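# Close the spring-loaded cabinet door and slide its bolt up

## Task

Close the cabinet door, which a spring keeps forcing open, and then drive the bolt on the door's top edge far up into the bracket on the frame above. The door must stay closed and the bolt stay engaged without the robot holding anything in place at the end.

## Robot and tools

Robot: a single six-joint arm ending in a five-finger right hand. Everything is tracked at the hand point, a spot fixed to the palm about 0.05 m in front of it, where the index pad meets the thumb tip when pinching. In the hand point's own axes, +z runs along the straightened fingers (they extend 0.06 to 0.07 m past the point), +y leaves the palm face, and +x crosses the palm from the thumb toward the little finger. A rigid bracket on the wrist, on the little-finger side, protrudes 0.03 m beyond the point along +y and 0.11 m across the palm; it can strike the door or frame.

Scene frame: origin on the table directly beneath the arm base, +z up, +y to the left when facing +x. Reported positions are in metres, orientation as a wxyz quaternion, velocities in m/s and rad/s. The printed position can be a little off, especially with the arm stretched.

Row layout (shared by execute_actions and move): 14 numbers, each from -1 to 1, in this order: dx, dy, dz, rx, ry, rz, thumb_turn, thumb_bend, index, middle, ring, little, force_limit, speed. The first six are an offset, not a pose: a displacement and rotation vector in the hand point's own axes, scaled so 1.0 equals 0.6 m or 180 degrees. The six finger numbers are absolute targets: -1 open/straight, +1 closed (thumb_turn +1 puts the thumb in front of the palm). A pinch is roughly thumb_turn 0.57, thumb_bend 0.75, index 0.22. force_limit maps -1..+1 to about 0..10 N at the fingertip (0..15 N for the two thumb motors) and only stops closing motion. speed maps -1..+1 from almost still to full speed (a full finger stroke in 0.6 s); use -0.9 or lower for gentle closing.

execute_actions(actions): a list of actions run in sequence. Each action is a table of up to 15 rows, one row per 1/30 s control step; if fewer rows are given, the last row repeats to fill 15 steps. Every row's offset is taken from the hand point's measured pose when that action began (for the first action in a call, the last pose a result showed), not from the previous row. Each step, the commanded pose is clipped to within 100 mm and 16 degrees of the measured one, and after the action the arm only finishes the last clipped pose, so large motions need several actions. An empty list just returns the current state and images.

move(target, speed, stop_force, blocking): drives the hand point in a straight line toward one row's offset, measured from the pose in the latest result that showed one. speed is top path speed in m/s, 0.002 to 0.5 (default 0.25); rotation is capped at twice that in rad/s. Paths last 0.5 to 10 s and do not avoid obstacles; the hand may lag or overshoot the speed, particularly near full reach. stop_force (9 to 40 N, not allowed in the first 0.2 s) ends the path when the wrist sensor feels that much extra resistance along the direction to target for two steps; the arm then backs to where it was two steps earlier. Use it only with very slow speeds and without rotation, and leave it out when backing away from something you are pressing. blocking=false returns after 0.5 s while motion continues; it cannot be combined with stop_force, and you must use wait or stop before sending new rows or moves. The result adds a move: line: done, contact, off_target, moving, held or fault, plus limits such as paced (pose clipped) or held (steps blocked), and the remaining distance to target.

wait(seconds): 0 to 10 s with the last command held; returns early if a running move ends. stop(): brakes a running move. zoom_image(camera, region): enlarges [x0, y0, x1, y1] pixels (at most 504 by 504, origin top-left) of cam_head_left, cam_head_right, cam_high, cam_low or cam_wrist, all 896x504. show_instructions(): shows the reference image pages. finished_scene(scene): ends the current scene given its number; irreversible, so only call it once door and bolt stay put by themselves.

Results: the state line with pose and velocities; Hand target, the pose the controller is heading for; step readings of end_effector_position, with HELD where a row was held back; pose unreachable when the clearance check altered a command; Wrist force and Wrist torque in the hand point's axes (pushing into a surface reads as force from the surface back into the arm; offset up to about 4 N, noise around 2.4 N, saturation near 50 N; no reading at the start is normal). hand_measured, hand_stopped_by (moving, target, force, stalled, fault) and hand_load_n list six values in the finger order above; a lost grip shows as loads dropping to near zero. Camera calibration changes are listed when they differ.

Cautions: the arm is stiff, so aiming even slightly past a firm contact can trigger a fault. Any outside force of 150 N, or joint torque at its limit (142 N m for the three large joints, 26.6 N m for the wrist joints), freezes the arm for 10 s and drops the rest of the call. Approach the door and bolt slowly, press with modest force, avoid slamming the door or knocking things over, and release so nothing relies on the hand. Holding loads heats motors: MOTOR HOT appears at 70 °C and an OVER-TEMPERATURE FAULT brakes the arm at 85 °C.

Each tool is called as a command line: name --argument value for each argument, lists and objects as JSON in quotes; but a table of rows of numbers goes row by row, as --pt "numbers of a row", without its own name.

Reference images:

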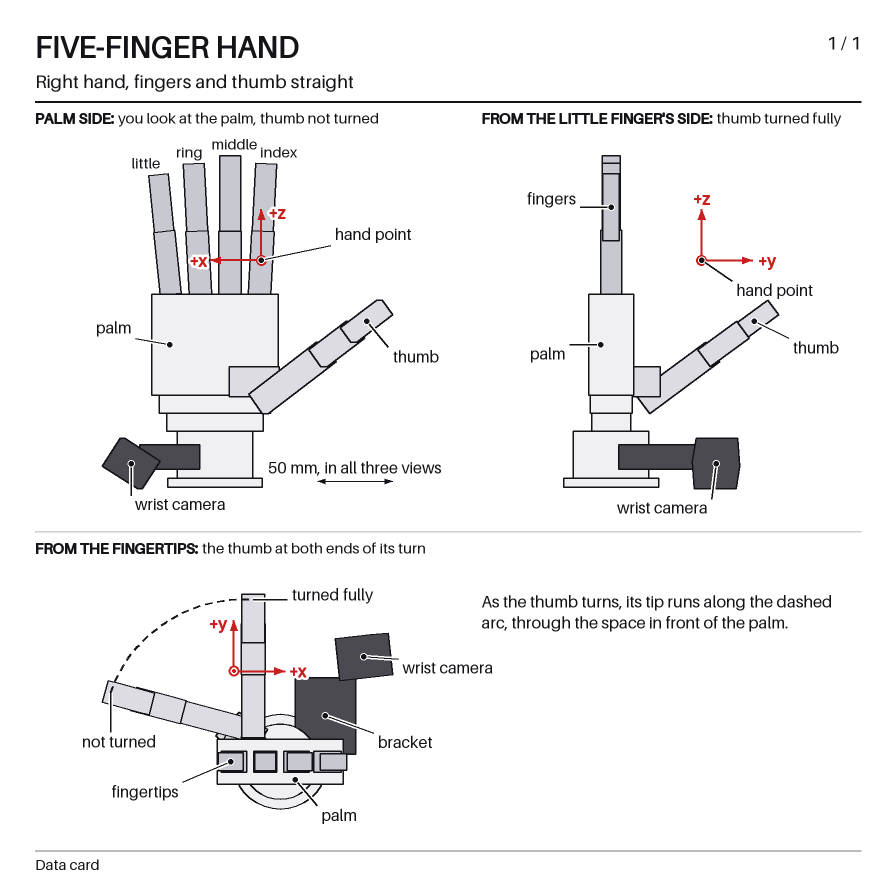

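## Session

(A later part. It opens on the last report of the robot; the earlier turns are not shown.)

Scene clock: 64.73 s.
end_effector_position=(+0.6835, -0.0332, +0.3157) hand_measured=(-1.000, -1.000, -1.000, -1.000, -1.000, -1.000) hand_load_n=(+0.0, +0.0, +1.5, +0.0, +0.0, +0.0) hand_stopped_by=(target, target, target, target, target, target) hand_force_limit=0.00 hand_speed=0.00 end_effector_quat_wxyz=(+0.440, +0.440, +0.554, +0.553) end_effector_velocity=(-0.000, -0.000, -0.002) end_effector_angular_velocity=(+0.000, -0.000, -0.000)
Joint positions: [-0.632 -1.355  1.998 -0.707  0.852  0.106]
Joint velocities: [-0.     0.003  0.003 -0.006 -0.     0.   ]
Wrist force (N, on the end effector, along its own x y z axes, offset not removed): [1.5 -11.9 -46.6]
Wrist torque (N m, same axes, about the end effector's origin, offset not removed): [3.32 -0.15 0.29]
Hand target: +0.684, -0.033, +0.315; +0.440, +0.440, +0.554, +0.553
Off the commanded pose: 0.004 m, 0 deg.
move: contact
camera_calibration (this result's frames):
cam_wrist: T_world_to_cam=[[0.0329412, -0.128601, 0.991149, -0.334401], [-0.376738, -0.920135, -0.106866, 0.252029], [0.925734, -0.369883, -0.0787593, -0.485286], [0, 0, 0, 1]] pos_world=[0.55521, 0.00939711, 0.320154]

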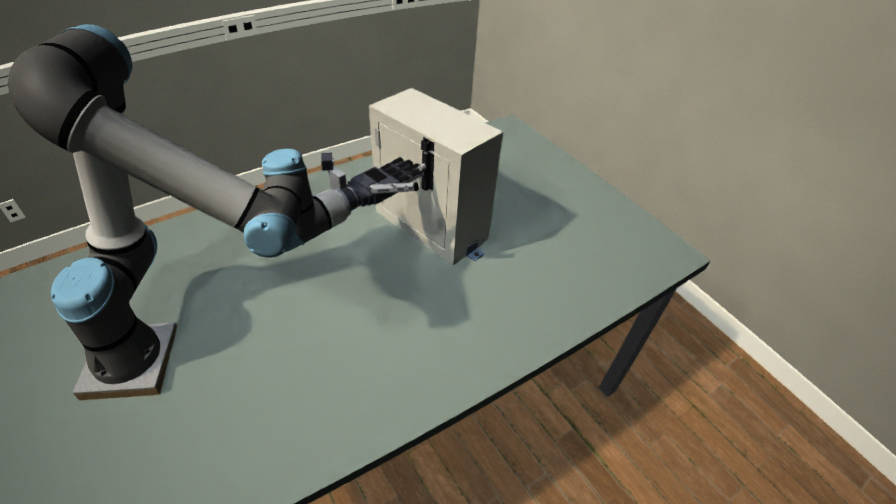

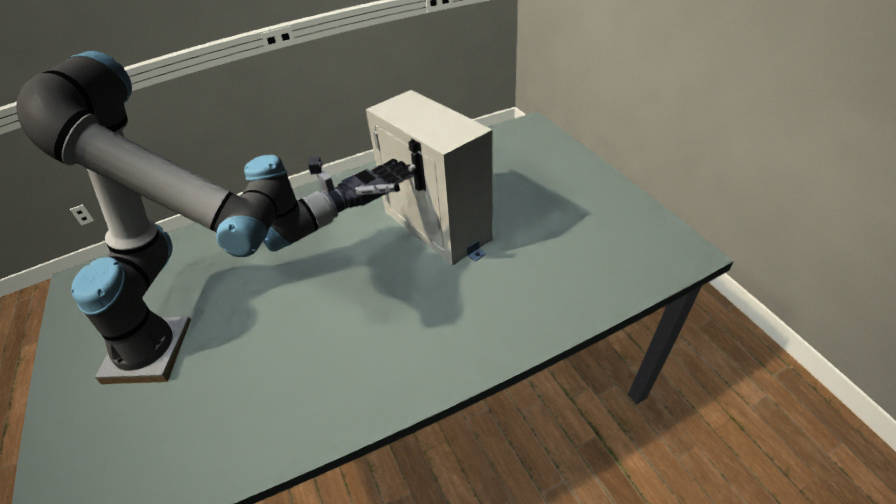

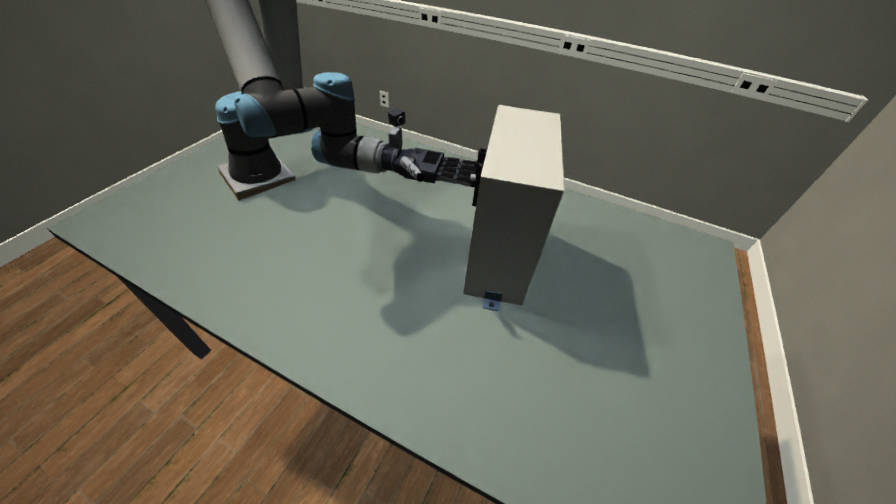

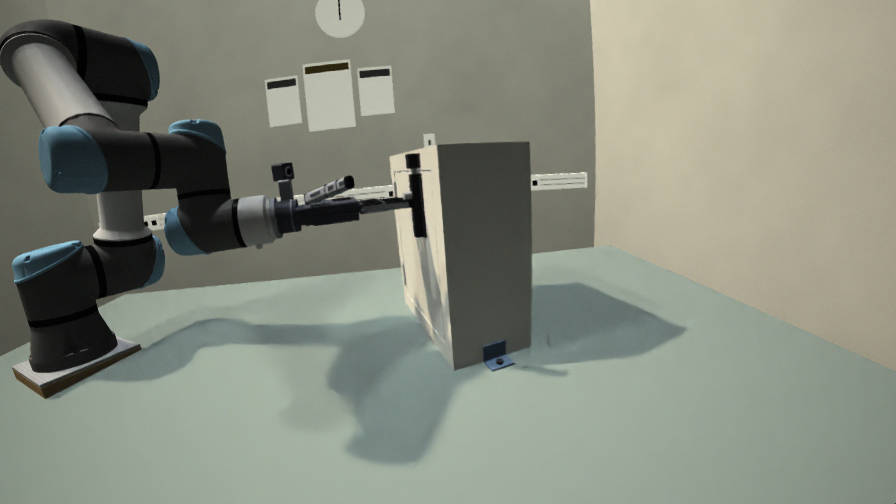

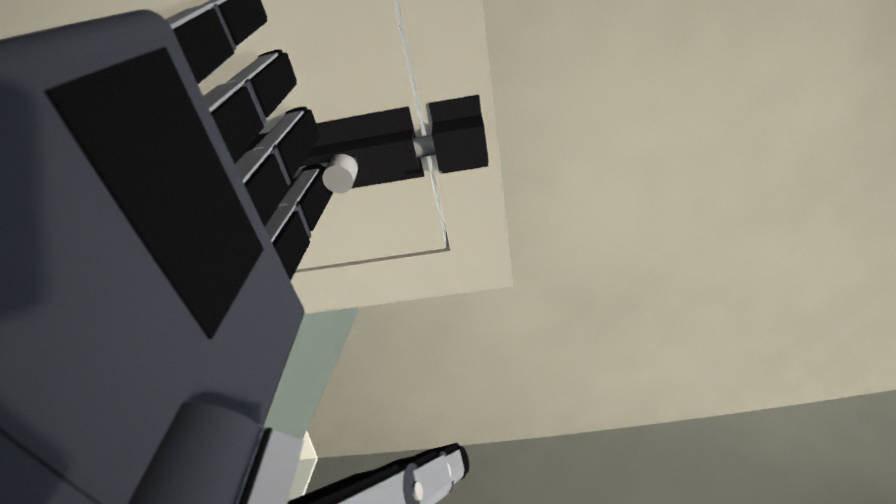

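Near the top. Ease off, nudge up slightly, retreat.

move --target '[0,0.003,-0.002,0,0,0,-1,-1,-1,-1,-1,-1,0,0]' --speed 0.005

move --target '[0,-0.02,-0.07,0,0,0,-1,-1,-1,-1,-1,-1,0,0]' --speed 0.08

Scene clock: 67.13 s.
end_effector_position=(+0.6824, -0.0335, +0.3175) hand_measured=(-1.000, -1.000, -1.000, -1.000, -1.000, -1.000) hand_load_n=(+0.0, +0.0, +1.5, +0.0, +0.0, +0.0) hand_stopped_by=(target, target, target, target, target, target) hand_force_limit=0.00 hand_speed=0.00 end_effector_quat_wxyz=(+0.440, +0.440, +0.554, +0.553) end_effector_velocity=(-0.000, +0.000, -0.000) end_effector_angular_velocity=(+0.001, +0.001, +0.000)
Joint positions: [-0.634 -1.36   1.999 -0.703  0.849  0.107]
Joint velocities: [ 0.    -0.001  0.001  0.001 -0.    -0.   ]
Wrist force (N, on the end effector, along its own x y z axes, offset not removed): [-0.3 -10.9 -17.7]
Wrist torque (N m, same axes, about the end effector's origin, offset not removed): [1.68 -0.04 0.22]
Hand target: +0.682, -0.033, +0.318; +0.440, +0.440, +0.554, +0.553
Off the commanded pose: 0.000 m, 0 deg.
move: done
camera_calibration (this result's frames):
cam_wrist: T_world_to_cam=[[0.0329069, -0.128556, 0.991156, -0.336143], [-0.376675, -0.920163, -0.106842, 0.251523], [0.925761, -0.369828, -0.0787034, -0.484215], [0, 0, 0, 1]] pos_world=[0.554071, 0.00915244, 0.321934]

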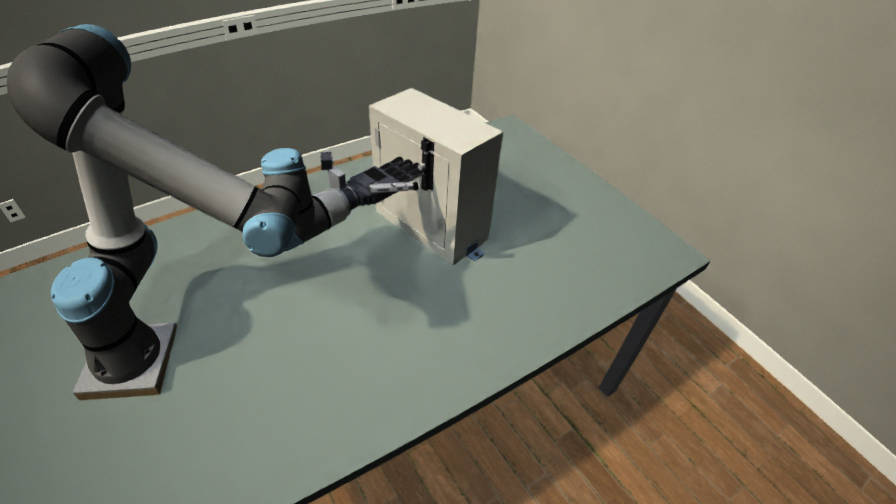

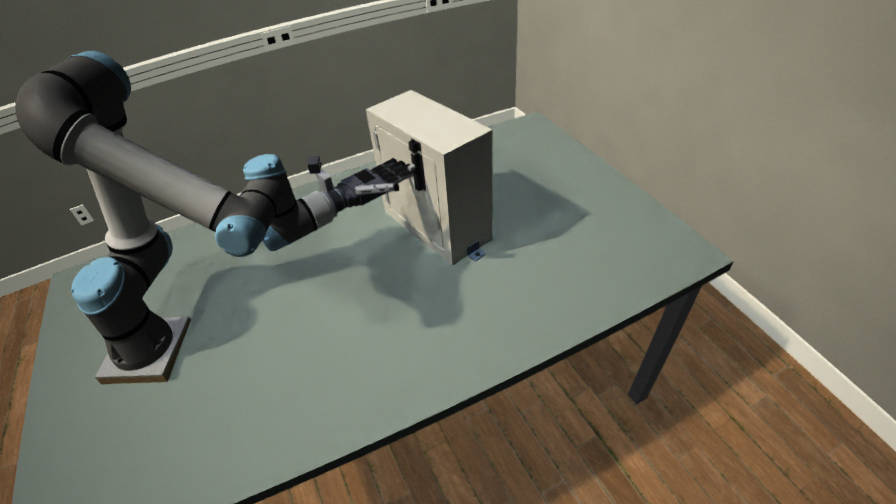

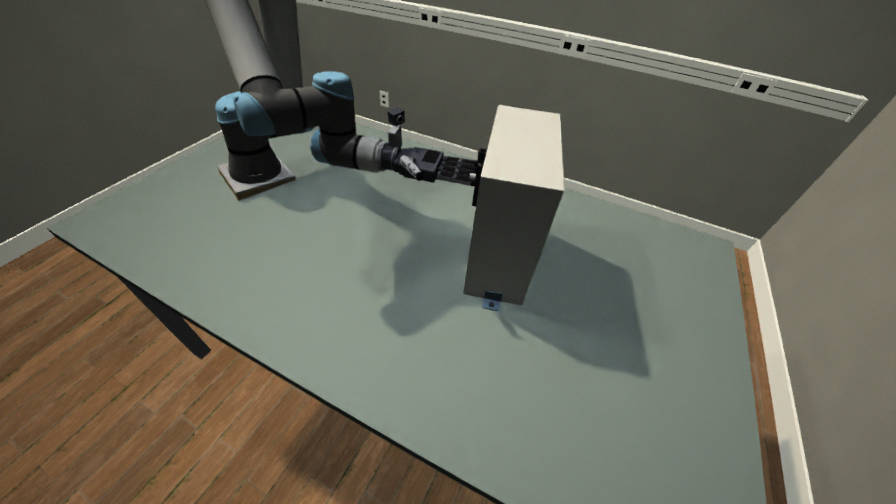

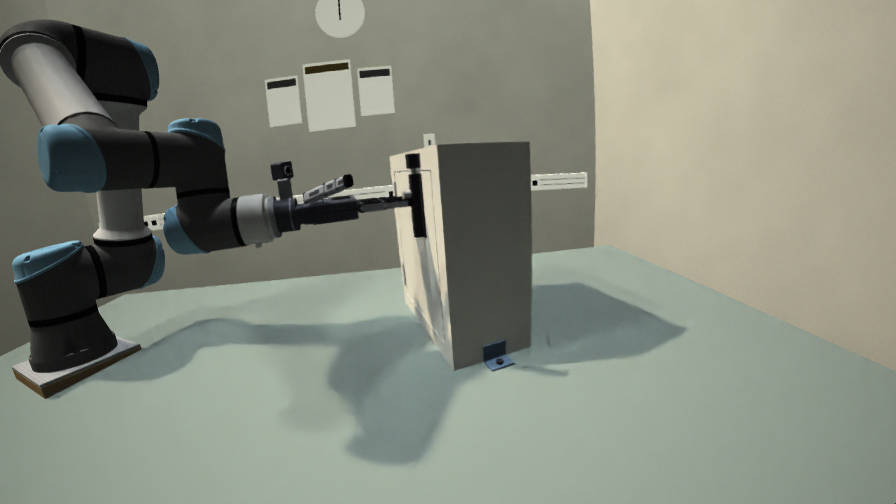

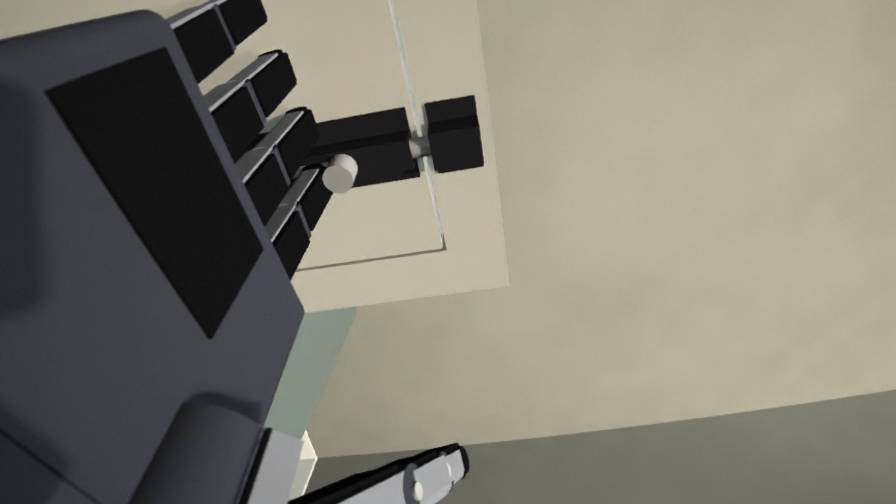

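Scene clock: 68.07 s.
end_effector_position=(+0.6416, -0.0430, +0.3056) hand_measured=(-1.000, -1.000, -1.000, -1.000, -1.000, -1.000) hand_load_n=(+0.0, +0.0, +0.0, +0.0, +0.0, +0.0) hand_stopped_by=(target, target, target, target, target, target) hand_force_limit=0.00 hand_speed=0.00 end_effector_quat_wxyz=(+0.440, +0.440, +0.554, +0.553) end_effector_velocity=(-0.002, -0.000, -0.001) end_effector_angular_velocity=(+0.001, +0.001, +0.000)
Joint positions: [-0.706 -1.421  2.121 -0.767  0.778  0.113]
Joint velocities: [-0.003 -0.002  0.004 -0.002 -0.003  0.001]
Wrist force (N, on the end effector, along its own x y z axes, offset not removed): [-1.0 -0.9 0.4]
Wrist torque (N m, same axes, about the end effector's origin, offset not removed): [-0.20 0.06 0.17]
Hand target: +0.641, -0.043, +0.306; +0.440, +0.440, +0.554, +0.553
Off the commanded pose: 0.000 m, 0 deg.
move: done
camera_calibration (this result's frames):
cam_wrist: T_world_to_cam=[[0.0330183, -0.128337, 0.991181, -0.324239], [-0.376701, -0.920181, -0.106596, 0.226048], [0.925746, -0.369859, -0.0787276, -0.450889], [0, 0, 0, 1]] pos_world=[0.513268, -0.000371917, 0.309978]

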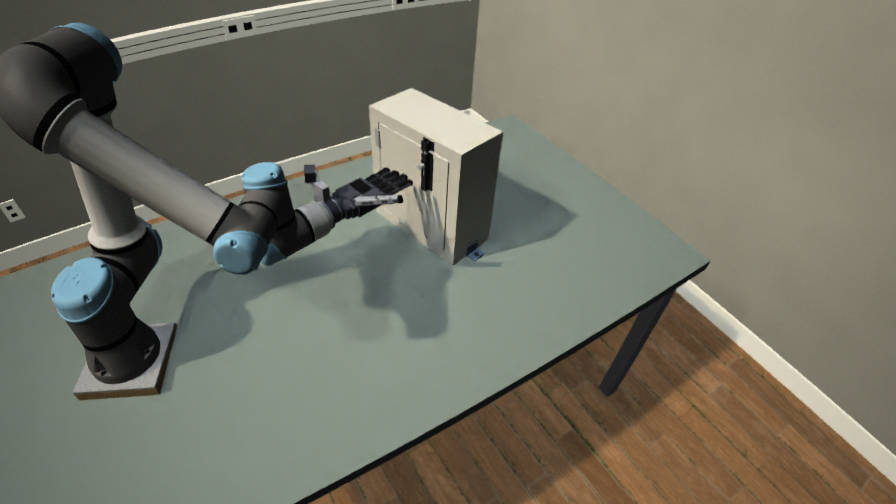

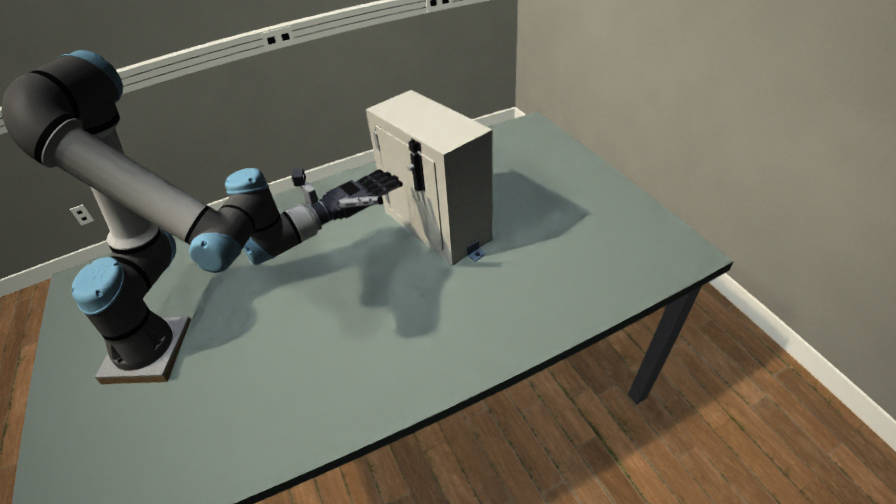

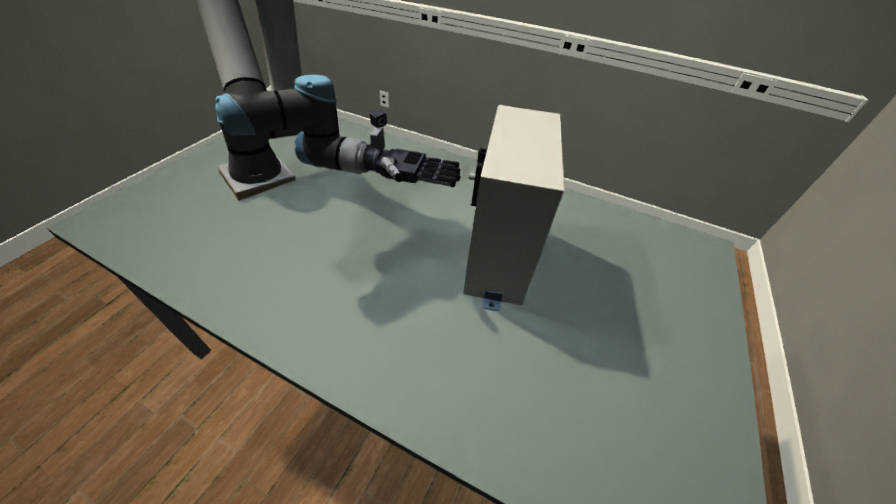

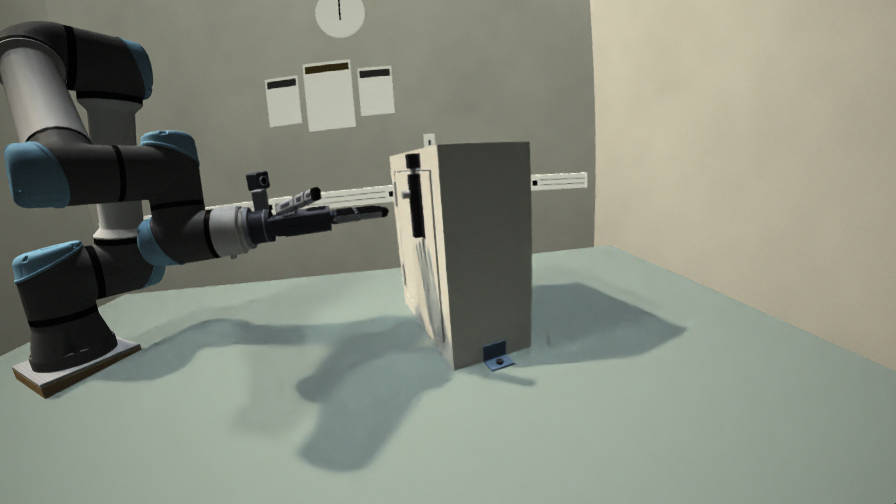

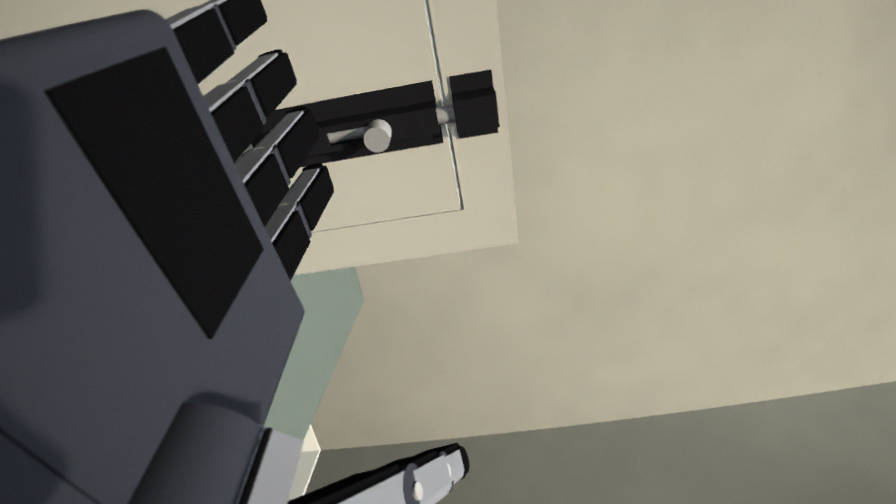

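finished_scene --scene 1

The scene is finished: the task was done.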